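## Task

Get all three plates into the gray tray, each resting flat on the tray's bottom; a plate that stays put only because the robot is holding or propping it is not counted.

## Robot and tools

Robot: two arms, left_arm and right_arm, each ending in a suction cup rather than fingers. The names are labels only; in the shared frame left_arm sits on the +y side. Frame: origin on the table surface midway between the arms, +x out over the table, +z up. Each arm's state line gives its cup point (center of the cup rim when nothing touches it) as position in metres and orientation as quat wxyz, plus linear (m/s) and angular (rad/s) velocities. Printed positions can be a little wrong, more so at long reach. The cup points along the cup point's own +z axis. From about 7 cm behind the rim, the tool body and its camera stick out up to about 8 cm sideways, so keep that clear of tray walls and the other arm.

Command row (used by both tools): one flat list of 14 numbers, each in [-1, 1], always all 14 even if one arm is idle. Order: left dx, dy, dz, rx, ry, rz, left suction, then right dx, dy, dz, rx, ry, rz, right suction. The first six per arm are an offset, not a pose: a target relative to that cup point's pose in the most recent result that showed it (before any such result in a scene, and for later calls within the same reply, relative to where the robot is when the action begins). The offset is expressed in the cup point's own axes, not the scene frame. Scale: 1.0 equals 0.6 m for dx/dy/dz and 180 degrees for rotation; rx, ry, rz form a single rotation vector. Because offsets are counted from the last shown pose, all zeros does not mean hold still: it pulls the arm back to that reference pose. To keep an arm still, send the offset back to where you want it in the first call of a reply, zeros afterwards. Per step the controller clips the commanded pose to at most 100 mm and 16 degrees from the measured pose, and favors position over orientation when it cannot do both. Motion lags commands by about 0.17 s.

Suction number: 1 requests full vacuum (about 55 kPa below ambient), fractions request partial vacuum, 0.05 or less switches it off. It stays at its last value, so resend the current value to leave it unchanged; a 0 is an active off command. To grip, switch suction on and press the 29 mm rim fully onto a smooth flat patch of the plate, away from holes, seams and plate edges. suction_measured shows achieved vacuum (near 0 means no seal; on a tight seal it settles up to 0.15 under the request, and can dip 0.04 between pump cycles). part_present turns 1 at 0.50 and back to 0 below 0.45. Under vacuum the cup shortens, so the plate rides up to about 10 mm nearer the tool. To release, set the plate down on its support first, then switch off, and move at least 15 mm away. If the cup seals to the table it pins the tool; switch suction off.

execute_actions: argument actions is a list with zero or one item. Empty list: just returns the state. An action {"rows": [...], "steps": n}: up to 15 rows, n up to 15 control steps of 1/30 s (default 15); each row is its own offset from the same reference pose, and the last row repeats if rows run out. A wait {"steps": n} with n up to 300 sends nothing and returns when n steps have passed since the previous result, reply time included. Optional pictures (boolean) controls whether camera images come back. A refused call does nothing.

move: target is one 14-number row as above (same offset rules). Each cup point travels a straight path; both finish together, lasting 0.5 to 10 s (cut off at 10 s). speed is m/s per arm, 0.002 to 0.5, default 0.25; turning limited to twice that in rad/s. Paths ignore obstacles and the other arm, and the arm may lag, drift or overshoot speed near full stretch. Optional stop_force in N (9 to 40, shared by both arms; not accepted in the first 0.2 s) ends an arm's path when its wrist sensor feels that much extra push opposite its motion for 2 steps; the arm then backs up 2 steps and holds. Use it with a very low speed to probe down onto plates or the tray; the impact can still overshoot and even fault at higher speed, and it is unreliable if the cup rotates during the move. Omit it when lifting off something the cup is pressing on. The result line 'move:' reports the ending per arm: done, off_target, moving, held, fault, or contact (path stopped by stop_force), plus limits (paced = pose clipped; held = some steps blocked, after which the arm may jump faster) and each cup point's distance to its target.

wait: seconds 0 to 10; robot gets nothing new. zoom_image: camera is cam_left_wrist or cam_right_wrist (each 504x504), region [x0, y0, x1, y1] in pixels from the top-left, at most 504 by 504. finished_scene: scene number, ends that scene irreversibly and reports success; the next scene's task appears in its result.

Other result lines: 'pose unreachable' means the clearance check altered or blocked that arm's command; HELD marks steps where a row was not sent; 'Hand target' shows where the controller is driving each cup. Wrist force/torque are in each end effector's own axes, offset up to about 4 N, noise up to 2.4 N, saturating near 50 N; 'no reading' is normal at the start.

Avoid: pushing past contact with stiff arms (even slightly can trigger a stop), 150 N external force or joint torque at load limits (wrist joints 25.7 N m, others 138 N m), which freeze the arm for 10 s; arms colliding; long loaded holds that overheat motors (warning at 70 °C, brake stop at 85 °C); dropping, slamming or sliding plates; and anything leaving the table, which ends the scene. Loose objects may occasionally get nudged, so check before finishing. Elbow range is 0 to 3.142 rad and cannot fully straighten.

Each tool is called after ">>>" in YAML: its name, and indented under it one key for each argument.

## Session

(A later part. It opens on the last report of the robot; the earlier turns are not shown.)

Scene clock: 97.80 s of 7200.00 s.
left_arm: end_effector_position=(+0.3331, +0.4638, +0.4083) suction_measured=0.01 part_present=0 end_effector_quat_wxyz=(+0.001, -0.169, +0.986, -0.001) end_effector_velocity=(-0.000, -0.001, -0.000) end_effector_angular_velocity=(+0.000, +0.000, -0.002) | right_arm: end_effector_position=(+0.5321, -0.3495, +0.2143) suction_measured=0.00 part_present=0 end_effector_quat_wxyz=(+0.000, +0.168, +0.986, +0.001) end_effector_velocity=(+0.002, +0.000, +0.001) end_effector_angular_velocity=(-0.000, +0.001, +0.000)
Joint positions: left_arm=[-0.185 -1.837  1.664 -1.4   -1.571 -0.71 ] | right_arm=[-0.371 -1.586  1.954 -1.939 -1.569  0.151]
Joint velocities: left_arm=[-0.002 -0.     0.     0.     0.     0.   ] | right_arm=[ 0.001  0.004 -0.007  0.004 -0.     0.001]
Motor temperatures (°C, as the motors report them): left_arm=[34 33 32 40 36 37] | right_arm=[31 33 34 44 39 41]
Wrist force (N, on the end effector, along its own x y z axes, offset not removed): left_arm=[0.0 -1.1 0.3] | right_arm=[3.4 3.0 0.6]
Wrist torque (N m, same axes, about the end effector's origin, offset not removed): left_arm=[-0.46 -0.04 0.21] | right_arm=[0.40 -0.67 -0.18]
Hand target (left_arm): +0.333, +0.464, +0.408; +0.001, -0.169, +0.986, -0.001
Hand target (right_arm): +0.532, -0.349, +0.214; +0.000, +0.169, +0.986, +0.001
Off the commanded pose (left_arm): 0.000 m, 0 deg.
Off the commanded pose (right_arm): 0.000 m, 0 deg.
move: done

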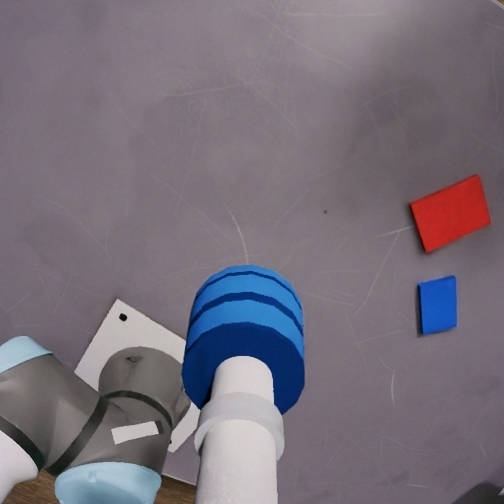

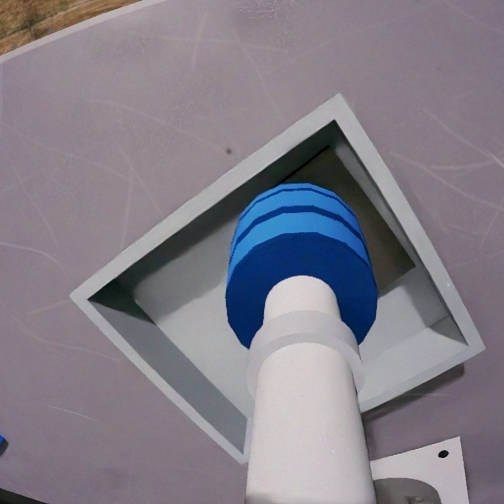

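>>> move:
  target: [0,0,0,0,0,0,0,0.48,0.74,0,0,0,0,0]

>>> move:
  target: [0,0,0,0,0,0,0,0,0,0.29,0,0,0,0]

Scene clock: 109.27 s of 7200.00 s.
left_arm: end_effector_position=(+0.3331, +0.4638, +0.4083) suction_measured=0.01 part_present=0 end_effector_quat_wxyz=(+0.001, -0.169, +0.986, -0.001) end_effector_velocity=(-0.000, -0.001, +0.000) end_effector_angular_velocity=(-0.000, -0.000, -0.002) | right_arm: end_effector_position=(+0.4072, +0.1652, +0.2139) suction_measured=0.00 part_present=0 end_effector_quat_wxyz=(-0.000, +0.168, +0.986, +0.000) end_effector_velocity=(-0.000, +0.002, +0.000) end_effector_angular_velocity=(-0.001, +0.000, +0.000)
Joint positions: left_arm=[-0.185 -1.837  1.664 -1.4   -1.571 -0.71 ] | right_arm=[ 0.624 -1.158  1.431 -1.844 -1.569  1.146]
Joint velocities: left_arm=[-0.002 -0.    -0.    -0.    -0.     0.   ] | right_arm=[ 0.003  0.004 -0.007  0.004 -0.001  0.002]
Motor temperatures (°C, as the motors report them): left_arm=[34 33 32 40 36 37] | right_arm=[31 33 34 44 39 41]
Wrist force (N, on the end effector, along its own x y z axes, offset not removed): left_arm=[-2.1 1.1 0.6] | right_arm=[3.9 -0.2 -0.4]
Wrist torque (N m, same axes, about the end effector's origin, offset not removed): left_arm=[0.30 0.33 -0.09] | right_arm=[-0.11 -0.63 -0.17]
Hand target (left_arm): +0.333, +0.464, +0.408; +0.001, -0.169, +0.986, -0.001
Hand target (right_arm): +0.407, +0.165, +0.214; -0.000, +0.168, +0.986, +0.000
Off the commanded pose (left_arm): 0.000 m, 0 deg.
Off the commanded pose (right_arm): 0.001 m, 0 deg.
After step 90, 5.77 s passed at rest.
move: done

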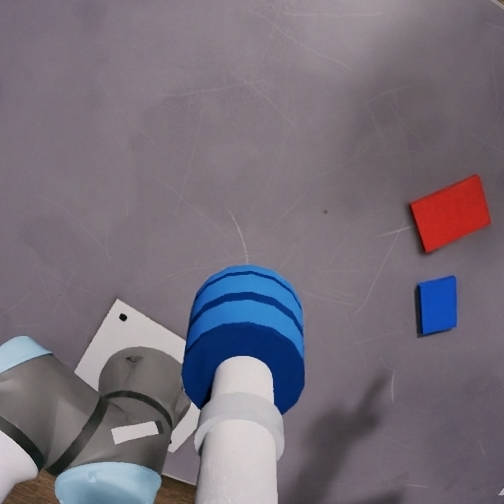

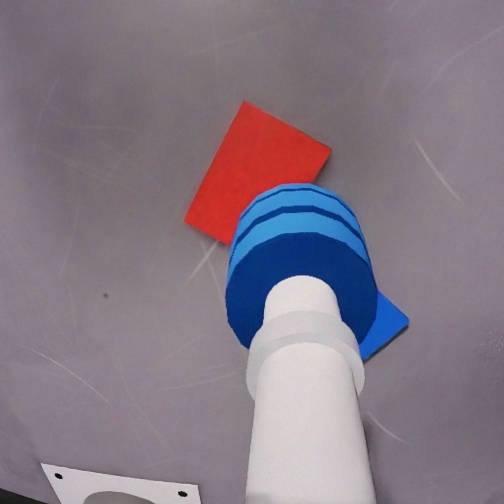

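Scene clock: 110.53 s of 7200.00 s.
left_arm: end_effector_position=(+0.3331, +0.4638, +0.4083) suction_measured=0.01 part_present=0 end_effector_quat_wxyz=(+0.001, -0.169, +0.986, -0.001) end_effector_velocity=(-0.000, -0.001, -0.000) end_effector_angular_velocity=(-0.000, +0.000, -0.002) | right_arm: end_effector_position=(+0.4071, +0.1651, +0.0400) suction_measured=0.00 part_present=0 end_effector_quat_wxyz=(-0.000, +0.168, +0.986, +0.000) end_effector_velocity=(-0.000, +0.000, -0.002) end_effector_angular_velocity=(+0.000, -0.000, -0.000)
Joint positions: left_arm=[-0.185 -1.837  1.664 -1.4   -1.571 -0.71 ] | right_arm=[ 0.624 -0.973  1.637 -2.235 -1.569  1.146]
Joint velocities: left_arm=[-0.002  0.    -0.    -0.    -0.    -0.   ] | right_arm=[ 0.001  0.003  0.001 -0.004  0.     0.001]
Motor temperatures (°C, as the motors report them): left_arm=[34 33 32 40 36 37] | right_arm=[31 33 34 44 39 41]
Wrist force (N, on the end effector, along its own x y z axes, offset not removed): left_arm=[-0.2 1.5 3.6] | right_arm=[1.5 1.6 -0.2]
Wrist torque (N m, same axes, about the end effector's origin, offset not removed): left_arm=[0.12 0.37 -0.03] | right_arm=[0.23 -0.31 -0.19]
Hand target (left_arm): +0.333, +0.464, +0.408; +0.001, -0.169, +0.986, -0.001
Hand target (right_arm): +0.407, +0.165, +0.040; -0.000, +0.168, +0.986, +0.000
Off the commanded pose (left_arm): 0.000 m, 0 deg.
Off the commanded pose (right_arm): 0.000 m, 0 deg.
move: done

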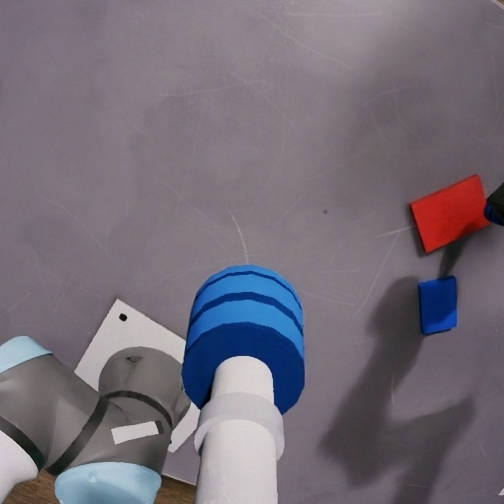

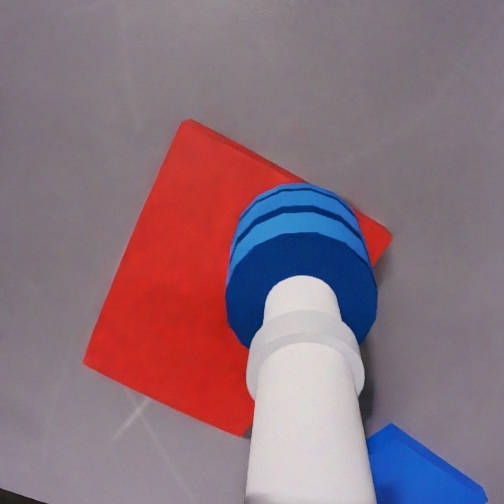

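>>> move:
  target: [0,0,0,0,0,0,0,0.053,0.028,0.03,0,0,0,0]
  speed: 0.1

>>> move:
  target: [0,0,0,0,0,0,0,0,0,0.035,0,0,0,1]
  speed: 0.008
  stop_force: 10

>>> move:
  target: [0,0,0,0,0,0,0,0,0,-0.2,0,0,0,1]
  speed: 0.15

>>> move:
  target: [0,0,0,0,0,0,0,-0.345,-0.728,0,0,0,-0.34,1]

>>> move:
  target: [0,0,0,0,0,0,0,0,0,0.1,0,0,0,1]
  speed: 0.02
  stop_force: 10

Scene clock: 127.30 s of 7200.00 s.
left_arm: end_effector_position=(+0.3331, +0.4638, +0.4083) suction_measured=0.01 part_present=0 end_effector_quat_wxyz=(+0.001, -0.169, +0.986, -0.001) end_effector_velocity=(+0.000, +0.000, +0.000) end_effector_angular_velocity=(-0.000, -0.000, +0.001) | right_arm: end_effector_position=(+0.3827, +0.1914, +0.0221) suction_measured=0.00 part_present=0 end_effector_quat_wxyz=(-0.001, +0.168, +0.986, +0.000) end_effector_velocity=(-0.001, +0.001, +0.000) end_effector_angular_velocity=(+0.001, -0.001, +0.000)
Joint positions: left_arm=[-0.185 -1.837  1.664 -1.4   -1.571 -0.71 ] | right_arm=[ 0.678 -0.928  1.614 -2.257 -1.569  1.201]
Joint velocities: left_arm=[ 0.001 -0.    -0.    -0.    -0.    -0.   ] | right_arm=[ 0.002  0.001 -0.002 -0.001 -0.     0.002]
Motor temperatures (°C, as the motors report them): left_arm=[34 33 32 40 36 37] | right_arm=[31 33 34 44 39 41]
Wrist force (N, on the end effector, along its own x y z axes, offset not removed): left_arm=[-0.9 3.2 1.6] | right_arm=[2.7 0.6 -0.8]
Wrist torque (N m, same axes, about the end effector's origin, offset not removed): left_arm=[0.29 0.11 -0.01] | right_arm=[-0.04 -0.43 -0.24]
Hand target (left_arm): +0.333, +0.464, +0.408; +0.001, -0.169, +0.986, -0.001
Hand target (right_arm): +0.383, +0.191, +0.022; -0.001, +0.168, +0.986, +0.000
Off the commanded pose (left_arm): 0.000 m, 0 deg.
Off the commanded pose (right_arm): 0.000 m, 0 deg.
After step 90, 12.87 s passed at rest.
move: done

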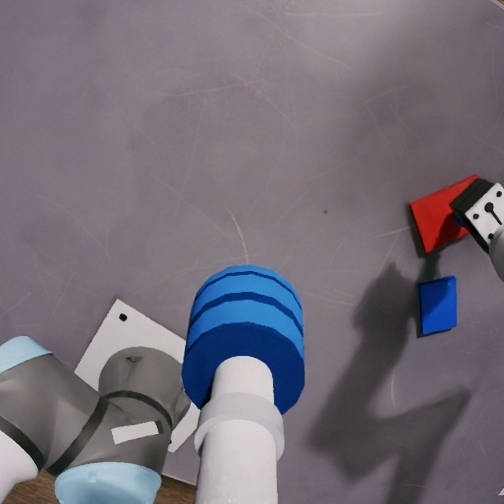

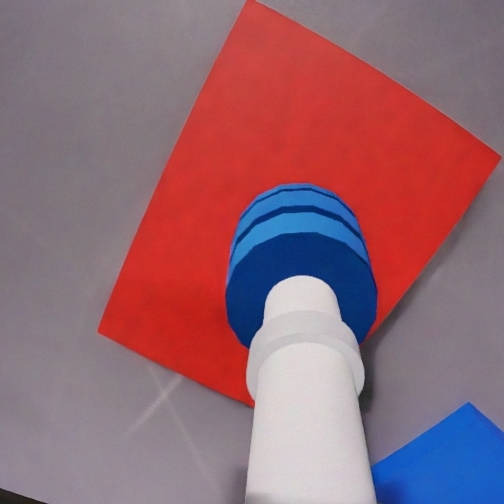

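Scene clock: 130.13 s of 7200.00 s.
left_arm: end_effector_position=(+0.3331, +0.4638, +0.4083) suction_measured=0.01 part_present=0 end_effector_quat_wxyz=(+0.001, -0.169, +0.986, -0.001) end_effector_velocity=(-0.000, -0.001, +0.000) end_effector_angular_velocity=(-0.000, +0.000, -0.002) | right_arm: end_effector_position=(+0.3827, +0.1914, +0.0012) suction_measured=0.99 part_present=1 end_effector_quat_wxyz=(-0.001, +0.168, +0.986, +0.000) end_effector_velocity=(-0.000, +0.001, -0.001) end_effector_angular_velocity=(+0.001, -0.001, +0.001)
Joint positions: left_arm=[-0.185 -1.837  1.664 -1.4   -1.571 -0.71 ] | right_arm=[ 0.678 -0.896  1.624 -2.299 -1.569  1.201]
Joint velocities: left_arm=[-0.001 -0.    -0.     0.    -0.     0.   ] | right_arm=[ 0.001  0.001  0.    -0.003  0.     0.001]
Motor temperatures (°C, as the motors report them): left_arm=[34 33 32 40 36 37] | right_arm=[31 33 34 44 39 41]
Wrist force (N, on the end effector, along its own x y z axes, offset not removed): left_arm=[-0.5 -0.6 1.8] | right_arm=[4.3 -1.0 -2.0]
Wrist torque (N m, same axes, about the end effector's origin, offset not removed): left_arm=[-0.37 0.33 0.05] | right_arm=[-0.21 -0.70 -0.12]
Hand target (left_arm): +0.333, +0.464, +0.408; +0.001, -0.169, +0.986, -0.001
Hand target (right_arm): +0.383, +0.191, +0.001; -0.001, +0.168, +0.986, +0.000
Off the commanded pose (left_arm): 0.000 m, 0 deg.
Off the commanded pose (right_arm): 0.000 m, 0 deg.
move: done

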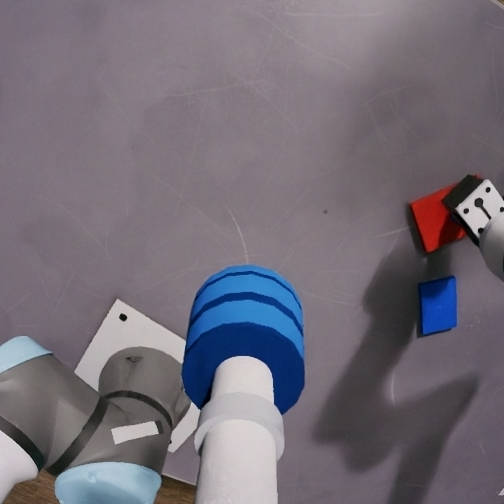

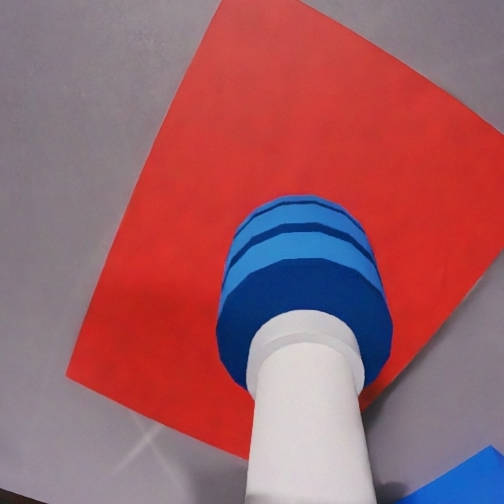

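Scene clock: 131.43 s of 7200.00 s.
left_arm: end_effector_position=(+0.3331, +0.4638, +0.4083) suction_measured=0.01 part_present=0 end_effector_quat_wxyz=(+0.001, -0.169, +0.986, -0.001) end_effector_velocity=(-0.000, -0.000, +0.000) end_effector_angular_velocity=(-0.000, +0.000, -0.001) | right_arm: end_effector_position=(+0.3827, +0.1915, +0.1211) suction_measured=1.00 part_present=1 end_effector_quat_wxyz=(-0.001, +0.168, +0.986, +0.000) end_effector_velocity=(-0.000, +0.000, +0.002) end_effector_angular_velocity=(-0.000, +0.000, -0.001)
Joint positions: left_arm=[-0.185 -1.837  1.664 -1.4   -1.571 -0.71 ] | right_arm=[ 0.678 -1.055  1.529 -2.045 -1.569  1.201]
Joint velocities: left_arm=[-0.001  0.    -0.     0.    -0.     0.   ] | right_arm=[ 0.    -0.002 -0.002  0.004  0.     0.002]
Motor temperatures (°C, as the motors report them): left_arm=[34 33 32 40 36 37] | right_arm=[31 33 34 44 39 41]
Wrist force (N, on the end effector, along its own x y z axes, offset not removed): left_arm=[2.9 2.0 1.4] | right_arm=[3.0 2.3 1.7]
Wrist torque (N m, same axes, about the end effector's origin, offset not removed): left_arm=[0.17 -0.43 0.08] | right_arm=[0.25 -0.51 -0.23]
Hand target (left_arm): +0.333, +0.464, +0.408; +0.001, -0.169, +0.986, -0.001
Hand target (right_arm): +0.383, +0.191, +0.121; -0.001, +0.168, +0.986, +0.000
Off the commanded pose (left_arm): 0.000 m, 0 deg.
Off the commanded pose (right_arm): 0.000 m, 0 deg.
move: done

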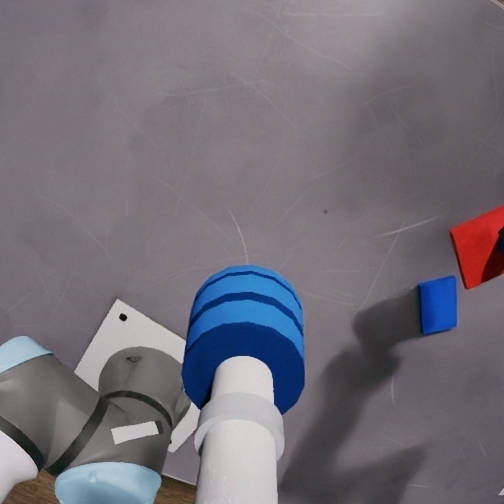

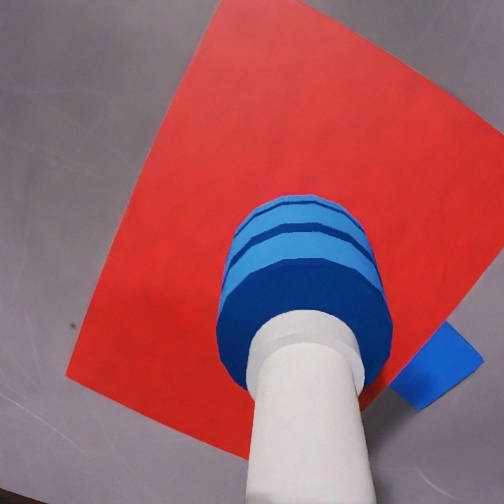

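Scene clock: 134.17 s of 7200.00 s.
left_arm: end_effector_position=(+0.3331, +0.4638, +0.4083) suction_measured=0.01 part_present=0 end_effector_quat_wxyz=(+0.001, -0.169, +0.986, -0.001) end_effector_velocity=(-0.000, +0.000, -0.000) end_effector_angular_velocity=(+0.000, +0.000, +0.000) | right_arm: end_effector_position=(+0.4336, -0.2894, +0.1215) suction_measured=1.00 part_present=1 end_effector_quat_wxyz=(+0.000, -0.357, +0.934, +0.001) end_effector_velocity=(+0.000, -0.002, +0.000) end_effector_angular_velocity=(+0.003, -0.001, +0.007)
Joint positions: left_arm=[-0.185 -1.837  1.664 -1.4   -1.571 -0.71 ] | right_arm=[-0.258 -1.683  2.314 -2.202 -1.57  -0.803]
Joint velocities: left_arm=[ 0. -0.  0.  0.  0. -0.] | right_arm=[-0.007 -0.002  0.001  0.001  0.003 -0.014]
Motor temperatures (°C, as the motors report them): left_arm=[34 33 32 40 36 37] | right_arm=[31 33 34 44 39 41]
Wrist force (N, on the end effector, along its own x y z axes, offset not removed): left_arm=[0.3 1.6 -0.6] | right_arm=[0.7 0.4 -0.1]
Wrist torque (N m, same axes, about the end effector's origin, offset not removed): left_arm=[0.12 0.10 0.03] | right_arm=[-0.06 -0.22 -0.20]
Hand target (left_arm): +0.333, +0.464, +0.408; +0.001, -0.169, +0.986, -0.001
Hand target (right_arm): +0.434, -0.290, +0.122; +0.000, -0.357, +0.934, +0.001
Off the commanded pose (left_arm): 0.000 m, 0 deg.
Off the commanded pose (right_arm): 0.001 m, 0 deg.
move: done

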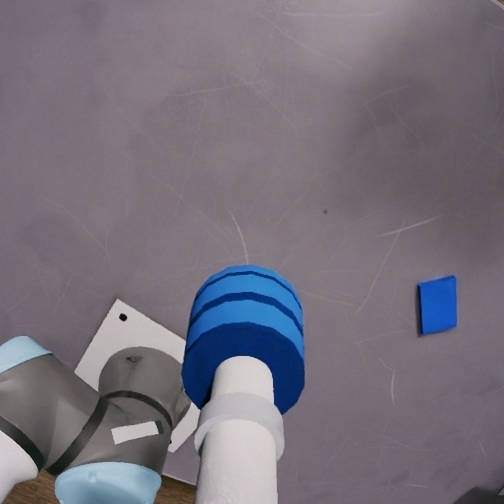

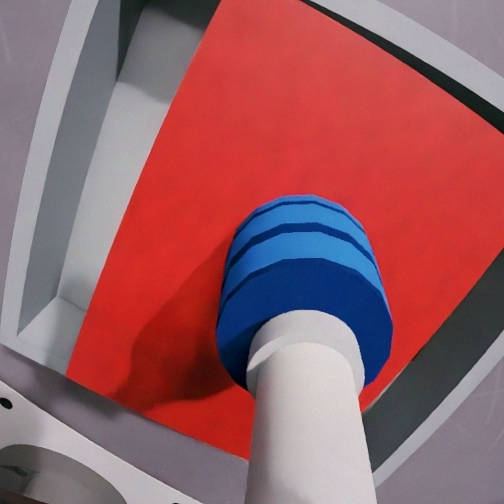

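Scene clock: 137.47 s of 7200.00 s.
left_arm: end_effector_position=(+0.3331, +0.4638, +0.4083) suction_measured=0.01 part_present=0 end_effector_quat_wxyz=(+0.001, -0.169, +0.986, -0.001) end_effector_velocity=(+0.000, -0.000, +0.000) end_effector_angular_velocity=(+0.000, -0.000, -0.001) | right_arm: end_effector_position=(+0.4336, -0.2895, +0.0616) suction_measured=1.00 part_present=1 end_effector_quat_wxyz=(+0.000, -0.357, +0.934, +0.001) end_effector_velocity=(-0.000, -0.000, -0.002) end_effector_angular_velocity=(+0.000, +0.002, -0.002)
Joint positions: left_arm=[-0.185 -1.837  1.664 -1.4   -1.571 -0.71 ] | right_arm=[-0.258 -1.549  2.396 -2.417 -1.57  -0.804]
Joint velocities: left_arm=[-0.001 -0.    -0.    -0.     0.     0.   ] | right_arm=[-0.     0.006  0.002 -0.007 -0.     0.002]
Motor temperatures (°C, as the motors report them): left_arm=[34 33 32 40 36 37] | right_arm=[31 33 34 44 39 41]
Wrist force (N, on the end effector, along its own x y z axes, offset not removed): left_arm=[5.0 0.9 1.9] | right_arm=[2.3 0.7 -1.8]
Wrist torque (N m, same axes, about the end effector's origin, offset not removed): left_arm=[-0.15 -0.63 0.15] | right_arm=[-0.05 -0.51 -0.11]
Hand target (left_arm): +0.333, +0.464, +0.408; +0.001, -0.169, +0.986, -0.001
Hand target (right_arm): +0.434, -0.289, +0.061; +0.000, -0.357, +0.934, +0.001
Off the commanded pose (left_arm): 0.000 m, 0 deg.
Off the commanded pose (right_arm): 0.000 m, 0 deg.
move: done

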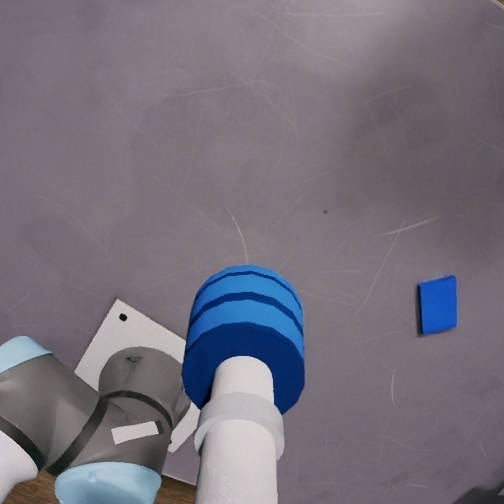

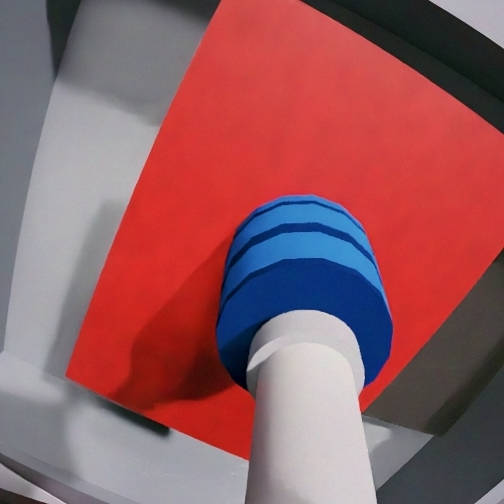

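>>> move:
  target: [0,0,0,0,0,0,0,-0.003,0.022,0.065,0,0,0,1]
  speed: 0.015
  stop_force: 10

Scene clock: 148.80 s of 7200.00 s.
left_arm: end_effector_position=(+0.3331, +0.4638, +0.4083) suction_measured=0.01 part_present=0 end_effector_quat_wxyz=(+0.001, -0.169, +0.986, -0.001) end_effector_velocity=(-0.000, -0.000, -0.000) end_effector_angular_velocity=(+0.000, +0.000, -0.001) | right_arm: end_effector_position=(+0.4261, -0.2784, +0.0227) suction_measured=1.00 part_present=1 end_effector_quat_wxyz=(+0.000, -0.357, +0.934, +0.001) end_effector_velocity=(-0.000, +0.001, -0.002) end_effector_angular_velocity=(-0.000, +0.001, +0.000)
Joint positions: left_arm=[-0.185 -1.837  1.664 -1.4   -1.571 -0.71 ] | right_arm=[-0.23  -1.448  2.445 -2.569 -1.57  -0.775]
Joint velocities: left_arm=[-0.  0.  0.  0.  0.  0.] | right_arm=[ 0.002  0.006  0.002 -0.007 -0.     0.001]
Motor temperatures (°C, as the motors report them): left_arm=[34 33 32 40 36 37] | right_arm=[31 33 34 44 39 41]
Wrist force (N, on the end effector, along its own x y z axes, offset not removed): left_arm=[-1.4 -0.1 1.6] | right_arm=[2.5 -2.2 -1.5]
Wrist torque (N m, same axes, about the end effector's origin, offset not removed): left_arm=[-0.04 0.16 0.17] | right_arm=[-0.49 -0.44 -0.11]
Hand target (left_arm): +0.333, +0.464, +0.408; +0.001, -0.169, +0.986, -0.001
Hand target (right_arm): +0.426, -0.278, +0.023; +0.000, -0.357, +0.934, +0.001
Off the commanded pose (left_arm): 0.000 m, 0 deg.
Off the commanded pose (right_arm): 0.000 m, 0 deg.
After step 90, 5.33 s passed at rest.
move: done

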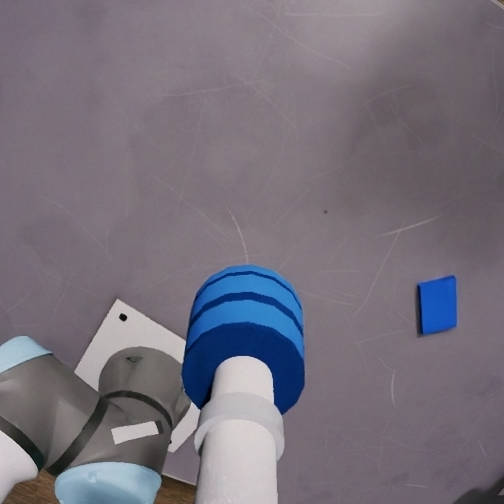

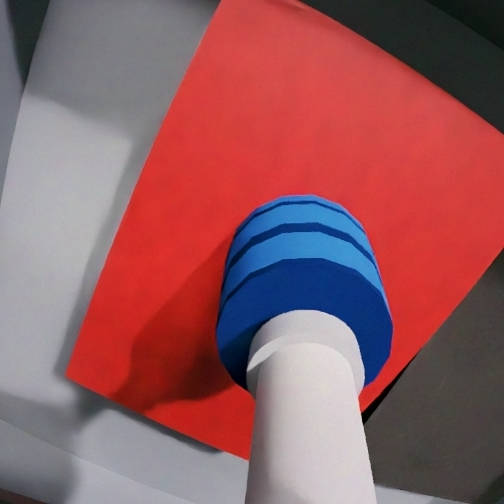

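>>> move:
  target: [0,0,0,0,0,0,0,-0.006,0.016,0,0,0,0,1]
  speed: 0.015

>>> move:
  target: [0,0,0,0,0,0,0,0,0,0.04,0,0,0,1]
  speed: 0.005
  stop_force: 10

>>> move:
  target: [0,0,0,0,0,0,0,0,0,-0.005,0,0,0,0]
  speed: 0.004

>>> move:
  target: [0,0,0,0,0,0,0,0,0,-0.3,0,0,0.34,0]

Scene clock: 156.10 s of 7200.00 s.
left_arm: end_effector_position=(+0.3331, +0.4638, +0.4083) suction_measured=0.01 part_present=0 end_effector_quat_wxyz=(+0.001, -0.169, +0.986, -0.001) end_effector_velocity=(-0.000, -0.001, +0.000) end_effector_angular_velocity=(-0.000, +0.000, -0.002) | right_arm: end_effector_position=(+0.4225, -0.2690, +0.0227) suction_measured=1.00 part_present=1 end_effector_quat_wxyz=(+0.000, -0.357, +0.934, +0.001) end_effector_velocity=(-0.000, +0.002, +0.000) end_effector_angular_velocity=(-0.000, -0.000, -0.003)
Joint positions: left_arm=[-0.185 -1.837  1.664 -1.4   -1.571 -0.71 ] | right_arm=[-0.204 -1.449  2.447 -2.569 -1.57  -0.749]
Joint velocities: left_arm=[-0.002 -0.    -0.     0.    -0.     0.   ] | right_arm=[ 0.004  0.    -0.     0.    -0.     0.007]
Motor temperatures (°C, as the motors report them): left_arm=[34 33 32 40 36 37] | right_arm=[31 33 34 44 39 41]
Wrist force (N, on the end effector, along its own x y z axes, offset not removed): left_arm=[-1.0 0.9 1.1] | right_arm=[1.7 0.7 2.6]
Wrist torque (N m, same axes, about the end effector's origin, offset not removed): left_arm=[-0.16 0.21 0.01] | right_arm=[-0.15 -0.30 -0.16]
Hand target (left_arm): +0.333, +0.464, +0.408; +0.001, -0.169, +0.986, -0.001
Hand target (right_arm): +0.422, -0.269, +0.023; +0.000, -0.357, +0.934, +0.001
Off the commanded pose (left_arm): 0.000 m, 0 deg.
Off the commanded pose (right_arm): 0.000 m, 0 deg.
After step 90, 3.37 s passed at rest.
move: done

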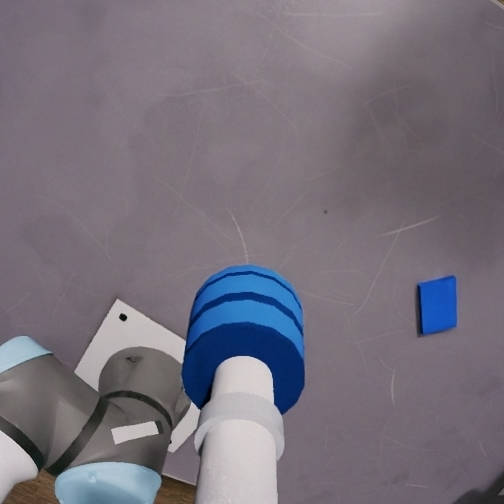

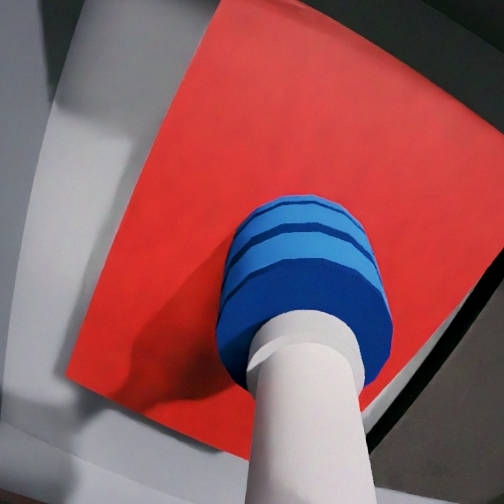

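Scene clock: 160.47 s of 7200.00 s.
left_arm: end_effector_position=(+0.3331, +0.4638, +0.4083) suction_measured=0.01 part_present=0 end_effector_quat_wxyz=(+0.001, -0.169, +0.986, -0.001) end_effector_velocity=(-0.000, -0.001, +0.000) end_effector_angular_velocity=(-0.001, +0.000, -0.002) | right_arm: end_effector_position=(+0.4224, -0.2690, +0.0027) suction_measured=1.00 part_present=1 end_effector_quat_wxyz=(+0.000, -0.357, +0.934, +0.001) end_effector_velocity=(-0.001, -0.000, +0.001) end_effector_angular_velocity=(-0.000, +0.004, +0.001)
Joint positions: left_arm=[-0.185 -1.837  1.664 -1.4   -1.571 -0.71 ] | right_arm=[-0.204 -1.385  2.462 -2.648 -1.57  -0.749]
Joint velocities: left_arm=[-0.001 -0.    -0.     0.    -0.001  0.   ] | right_arm=[-0.    -0.005 -0.     0.009 -0.    -0.001]
Motor temperatures (°C, as the motors report them): left_arm=[34 33 32 40 36 37] | right_arm=[31 33 34 44 39 41]
Wrist force (N, on the end effector, along its own x y z axes, offset not removed): left_arm=[2.1 1.8 1.3] | right_arm=[1.1 -0.5 -19.7]
Wrist torque (N m, same axes, about the end effector's origin, offset not removed): left_arm=[0.04 -0.24 0.07] | right_arm=[0.08 -0.67 -0.12]
Hand target (left_arm): +0.333, +0.464, +0.408; +0.001, -0.169, +0.986, -0.001
Hand target (right_arm): +0.422, -0.269, +0.003; +0.000, -0.357, +0.934, +0.001
Off the commanded pose (left_arm): 0.000 m, 0 deg.
Off the commanded pose (right_arm): 0.004 m, 0 deg.
move: contact (right_arm)

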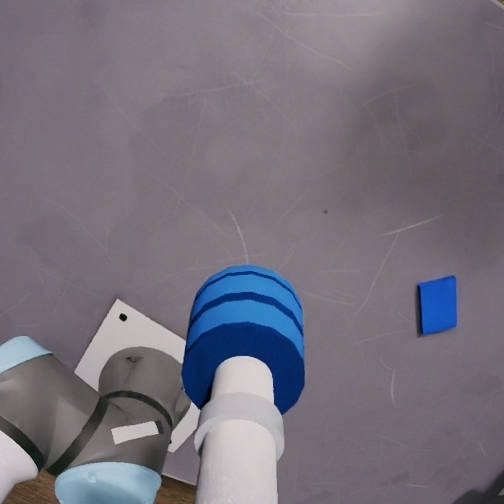

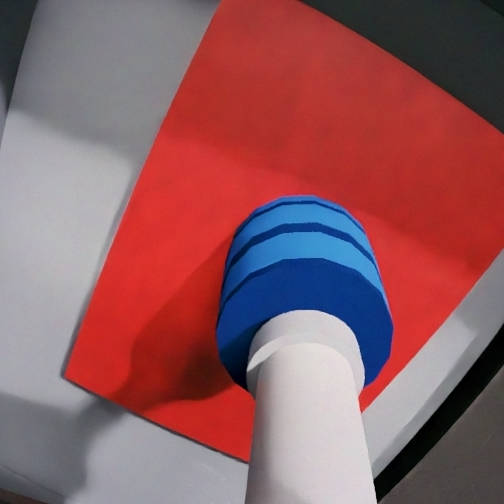

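Scene clock: 161.43 s of 7200.00 s.
left_arm: end_effector_position=(+0.3331, +0.4638, +0.4083) suction_measured=0.01 part_present=0 end_effector_quat_wxyz=(+0.001, -0.169, +0.986, -0.001) end_effector_velocity=(+0.000, +0.000, -0.000) end_effector_angular_velocity=(+0.000, -0.000, -0.000) | right_arm: end_effector_position=(+0.4224, -0.2690, +0.0057) suction_measured=0.00 part_present=0 end_effector_quat_wxyz=(+0.000, -0.357, +0.934, +0.001) end_effector_velocity=(-0.000, -0.000, +0.001) end_effector_angular_velocity=(+0.000, +0.000, -0.002)
Joint positions: left_arm=[-0.185 -1.837  1.664 -1.4   -1.571 -0.71 ] | right_arm=[-0.204 -1.395  2.46  -2.636 -1.57  -0.749]
Joint velocities: left_arm=[ 0. -0.  0. -0.  0.  0.] | right_arm=[-0.    -0.002 -0.     0.003  0.     0.002]
Motor temperatures (°C, as the motors report them): left_arm=[34 33 32 40 36 37] | right_arm=[31 33 34 44 39 41]
Wrist force (N, on the end effector, along its own x y z axes, offset not removed): left_arm=[1.6 -1.6 -3.1] | right_arm=[1.3 0.8 -7.9]
Wrist torque (N m, same axes, about the end effector's origin, offset not removed): left_arm=[-0.25 -0.06 -0.16] | right_arm=[0.00 -0.31 -0.19]
Hand target (left_arm): +0.333, +0.464, +0.408; +0.001, -0.169, +0.986, -0.001
Hand target (right_arm): +0.422, -0.269, +0.006; +0.000, -0.357, +0.934, +0.001
Off the commanded pose (left_arm): 0.000 m, 0 deg.
Off the commanded pose (right_arm): 0.000 m, 0 deg.
move: done

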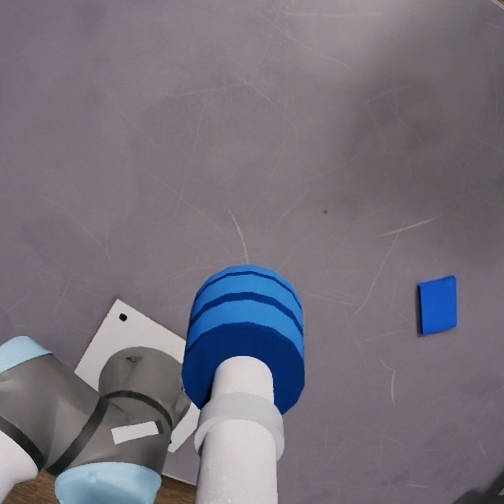

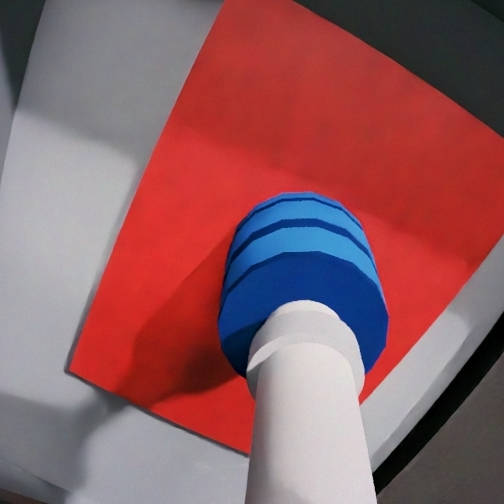

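Scene clock: 164.07 s of 7200.00 s.
left_arm: end_effector_position=(+0.3331, +0.4638, +0.4083) suction_measured=0.01 part_present=0 end_effector_quat_wxyz=(+0.001, -0.169, +0.986, -0.001) end_effector_velocity=(-0.000, -0.000, -0.000) end_effector_angular_velocity=(+0.001, +0.000, -0.001) | right_arm: end_effector_position=(+0.4225, -0.2690, +0.1857) suction_measured=0.00 part_present=0 end_effector_quat_wxyz=(+0.000, +0.168, +0.986, +0.001) end_effector_velocity=(-0.000, +0.000, +0.002) end_effector_angular_velocity=(-0.001, +0.001, -0.010)
Joint positions: left_arm=[-0.185 -1.837  1.664 -1.4   -1.571 -0.71 ] | right_arm=[-0.204 -1.794  2.212 -1.989 -1.569  0.318]
Joint velocities: left_arm=[-0.002  0.     0.     0.     0.001 -0.   ] | right_arm=[ 0.002 -0.001 -0.004  0.006 -0.001  0.012]
Motor temperatures (°C, as the motors report them): left_arm=[34 33 32 40 36 37] | right_arm=[31 33 34 44 39 41]
Wrist force (N, on the end effector, along its own x y z axes, offset not removed): left_arm=[-1.2 3.1 1.4] | right_arm=[1.8 2.1 -0.9]
Wrist torque (N m, same axes, about the end effector's origin, offset not removed): left_arm=[0.42 0.10 -0.02] | right_arm=[0.14 -0.35 -0.16]
Hand target (left_arm): +0.333, +0.464, +0.408; +0.001, -0.169, +0.986, -0.001
Hand target (right_arm): +0.422, -0.269, +0.186; -0.000, +0.169, +0.986, +0.001
Off the commanded pose (left_arm): 0.000 m, 0 deg.
Off the commanded pose (right_arm): 0.000 m, 0 deg.
move: done

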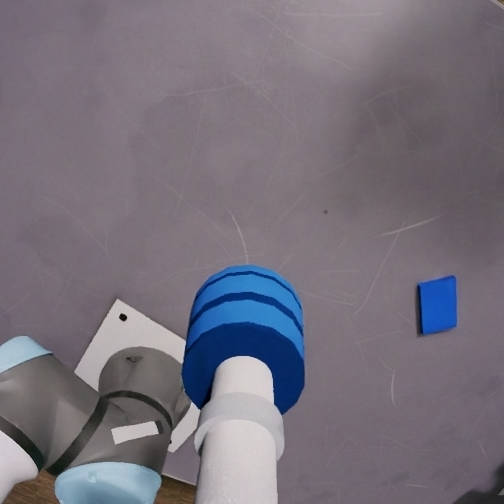

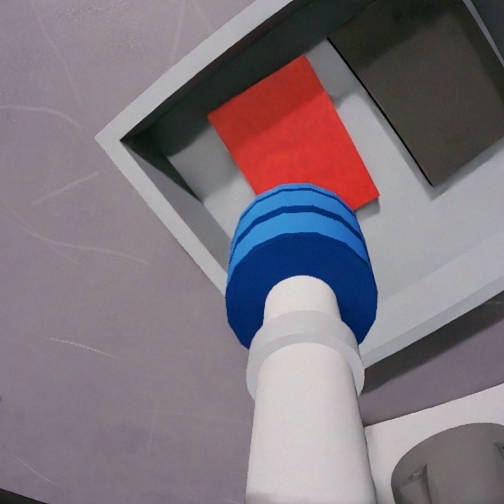

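>>> move:
  target: [0,0,0,0,0,0,0,0.43,0.558,0.08,0,0,0,0]

>>> move:
  target: [0,0,0,0,0,0,0,0,0,0.17,0,0,0,0]

Scene clock: 169.87 s of 7200.00 s.
left_arm: end_effector_position=(+0.3331, +0.4638, +0.4083) suction_measured=0.01 part_present=0 end_effector_quat_wxyz=(+0.001, -0.169, +0.986, -0.001) end_effector_velocity=(+0.000, +0.000, -0.000) end_effector_angular_velocity=(+0.000, -0.000, +0.001) | right_arm: end_effector_position=(+0.2894, +0.1326, +0.1373) suction_measured=0.00 part_present=0 end_effector_quat_wxyz=(-0.001, +0.168, +0.986, +0.000) end_effector_velocity=(-0.001, +0.002, -0.001) end_effector_angular_velocity=(-0.002, +0.001, +0.003)
Joint positions: left_arm=[-0.185 -1.837  1.664 -1.4   -1.571 -0.71 ] | right_arm=[ 0.737 -1.274  1.808 -2.105 -1.569  1.259]
Joint velocities: left_arm=[ 0.001  0.     0.    -0.     0.     0.   ] | right_arm=[ 0.004  0.005 -0.005  0.002 -0.     0.001]
Motor temperatures (°C, as the motors report them): left_arm=[34 33 32 40 36 37] | right_arm=[31 33 34 44 39 41]
Wrist force (N, on the end effector, along its own x y z axes, offset not removed): left_arm=[-1.2 1.6 2.7] | right_arm=[2.3 1.2 0.9]
Wrist torque (N m, same axes, about the end effector's origin, offset not removed): left_arm=[-0.07 0.23 0.11] | right_arm=[0.02 -0.48 -0.27]
Hand target (left_arm): +0.333, +0.464, +0.408; +0.001, -0.169, +0.986, -0.001
Hand target (right_arm): +0.289, +0.133, +0.137; -0.001, +0.168, +0.986, +0.000
Off the commanded pose (left_arm): 0.000 m, 0 deg.
Off the commanded pose (right_arm): 0.001 m, 0 deg.
After step 90, 0.50 s passed at rest.
move: done

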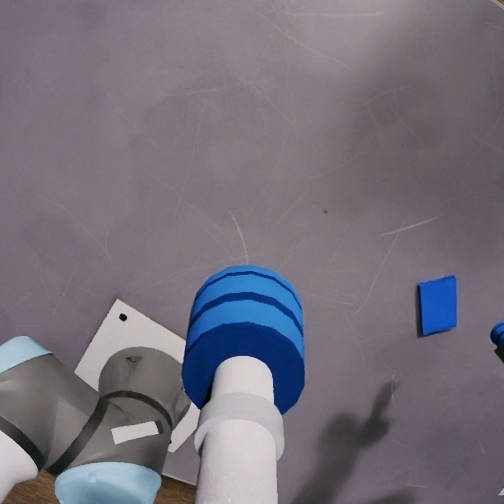

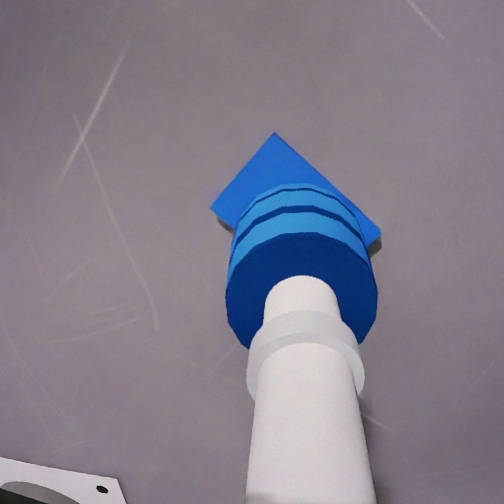

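Scene clock: 170.87 s of 7200.00 s.
left_arm: end_effector_position=(+0.3331, +0.4638, +0.4083) suction_measured=0.01 part_present=0 end_effector_quat_wxyz=(+0.001, -0.169, +0.986, -0.001) end_effector_velocity=(+0.000, -0.000, +0.000) end_effector_angular_velocity=(-0.000, -0.000, -0.000) | right_arm: end_effector_position=(+0.2894, +0.1324, +0.0354) suction_measured=0.00 part_present=0 end_effector_quat_wxyz=(-0.001, +0.168, +0.986, +0.000) end_effector_velocity=(+0.001, +0.000, -0.002) end_effector_angular_velocity=(+0.000, +0.001, -0.002)
Joint positions: left_arm=[-0.185 -1.837  1.664 -1.4   -1.571 -0.71 ] | right_arm=[ 0.737 -1.121  1.908 -2.358 -1.569  1.259]
Joint velocities: left_arm=[-0. -0. -0. -0.  0. -0.] | right_arm=[-0.001  0.005  0.    -0.005  0.001  0.001]
Motor temperatures (°C, as the motors report them): left_arm=[34 33 32 40 36 37] | right_arm=[31 33 34 44 39 41]
Wrist force (N, on the end effector, along its own x y z axes, offset not removed): left_arm=[4.6 3.4 3.0] | right_arm=[2.4 3.5 0.4]
Wrist torque (N m, same axes, about the end effector's origin, offset not removed): left_arm=[0.33 -0.52 -0.08] | right_arm=[0.33 -0.51 -0.17]
Hand target (left_arm): +0.333, +0.464, +0.408; +0.001, -0.169, +0.986, -0.001
Hand target (right_arm): +0.289, +0.132, +0.035; -0.001, +0.168, +0.986, +0.000
Off the commanded pose (left_arm): 0.000 m, 0 deg.
Off the commanded pose (right_arm): 0.000 m, 0 deg.
move: done

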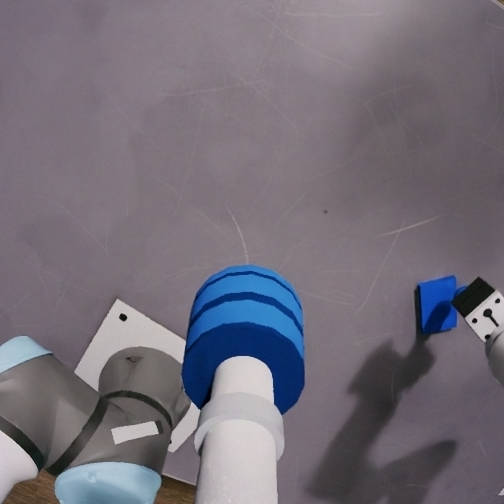

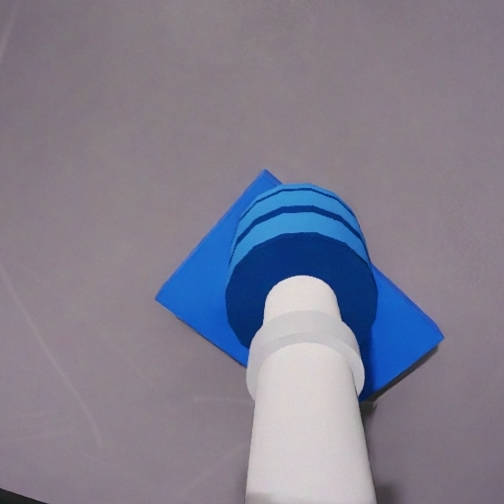

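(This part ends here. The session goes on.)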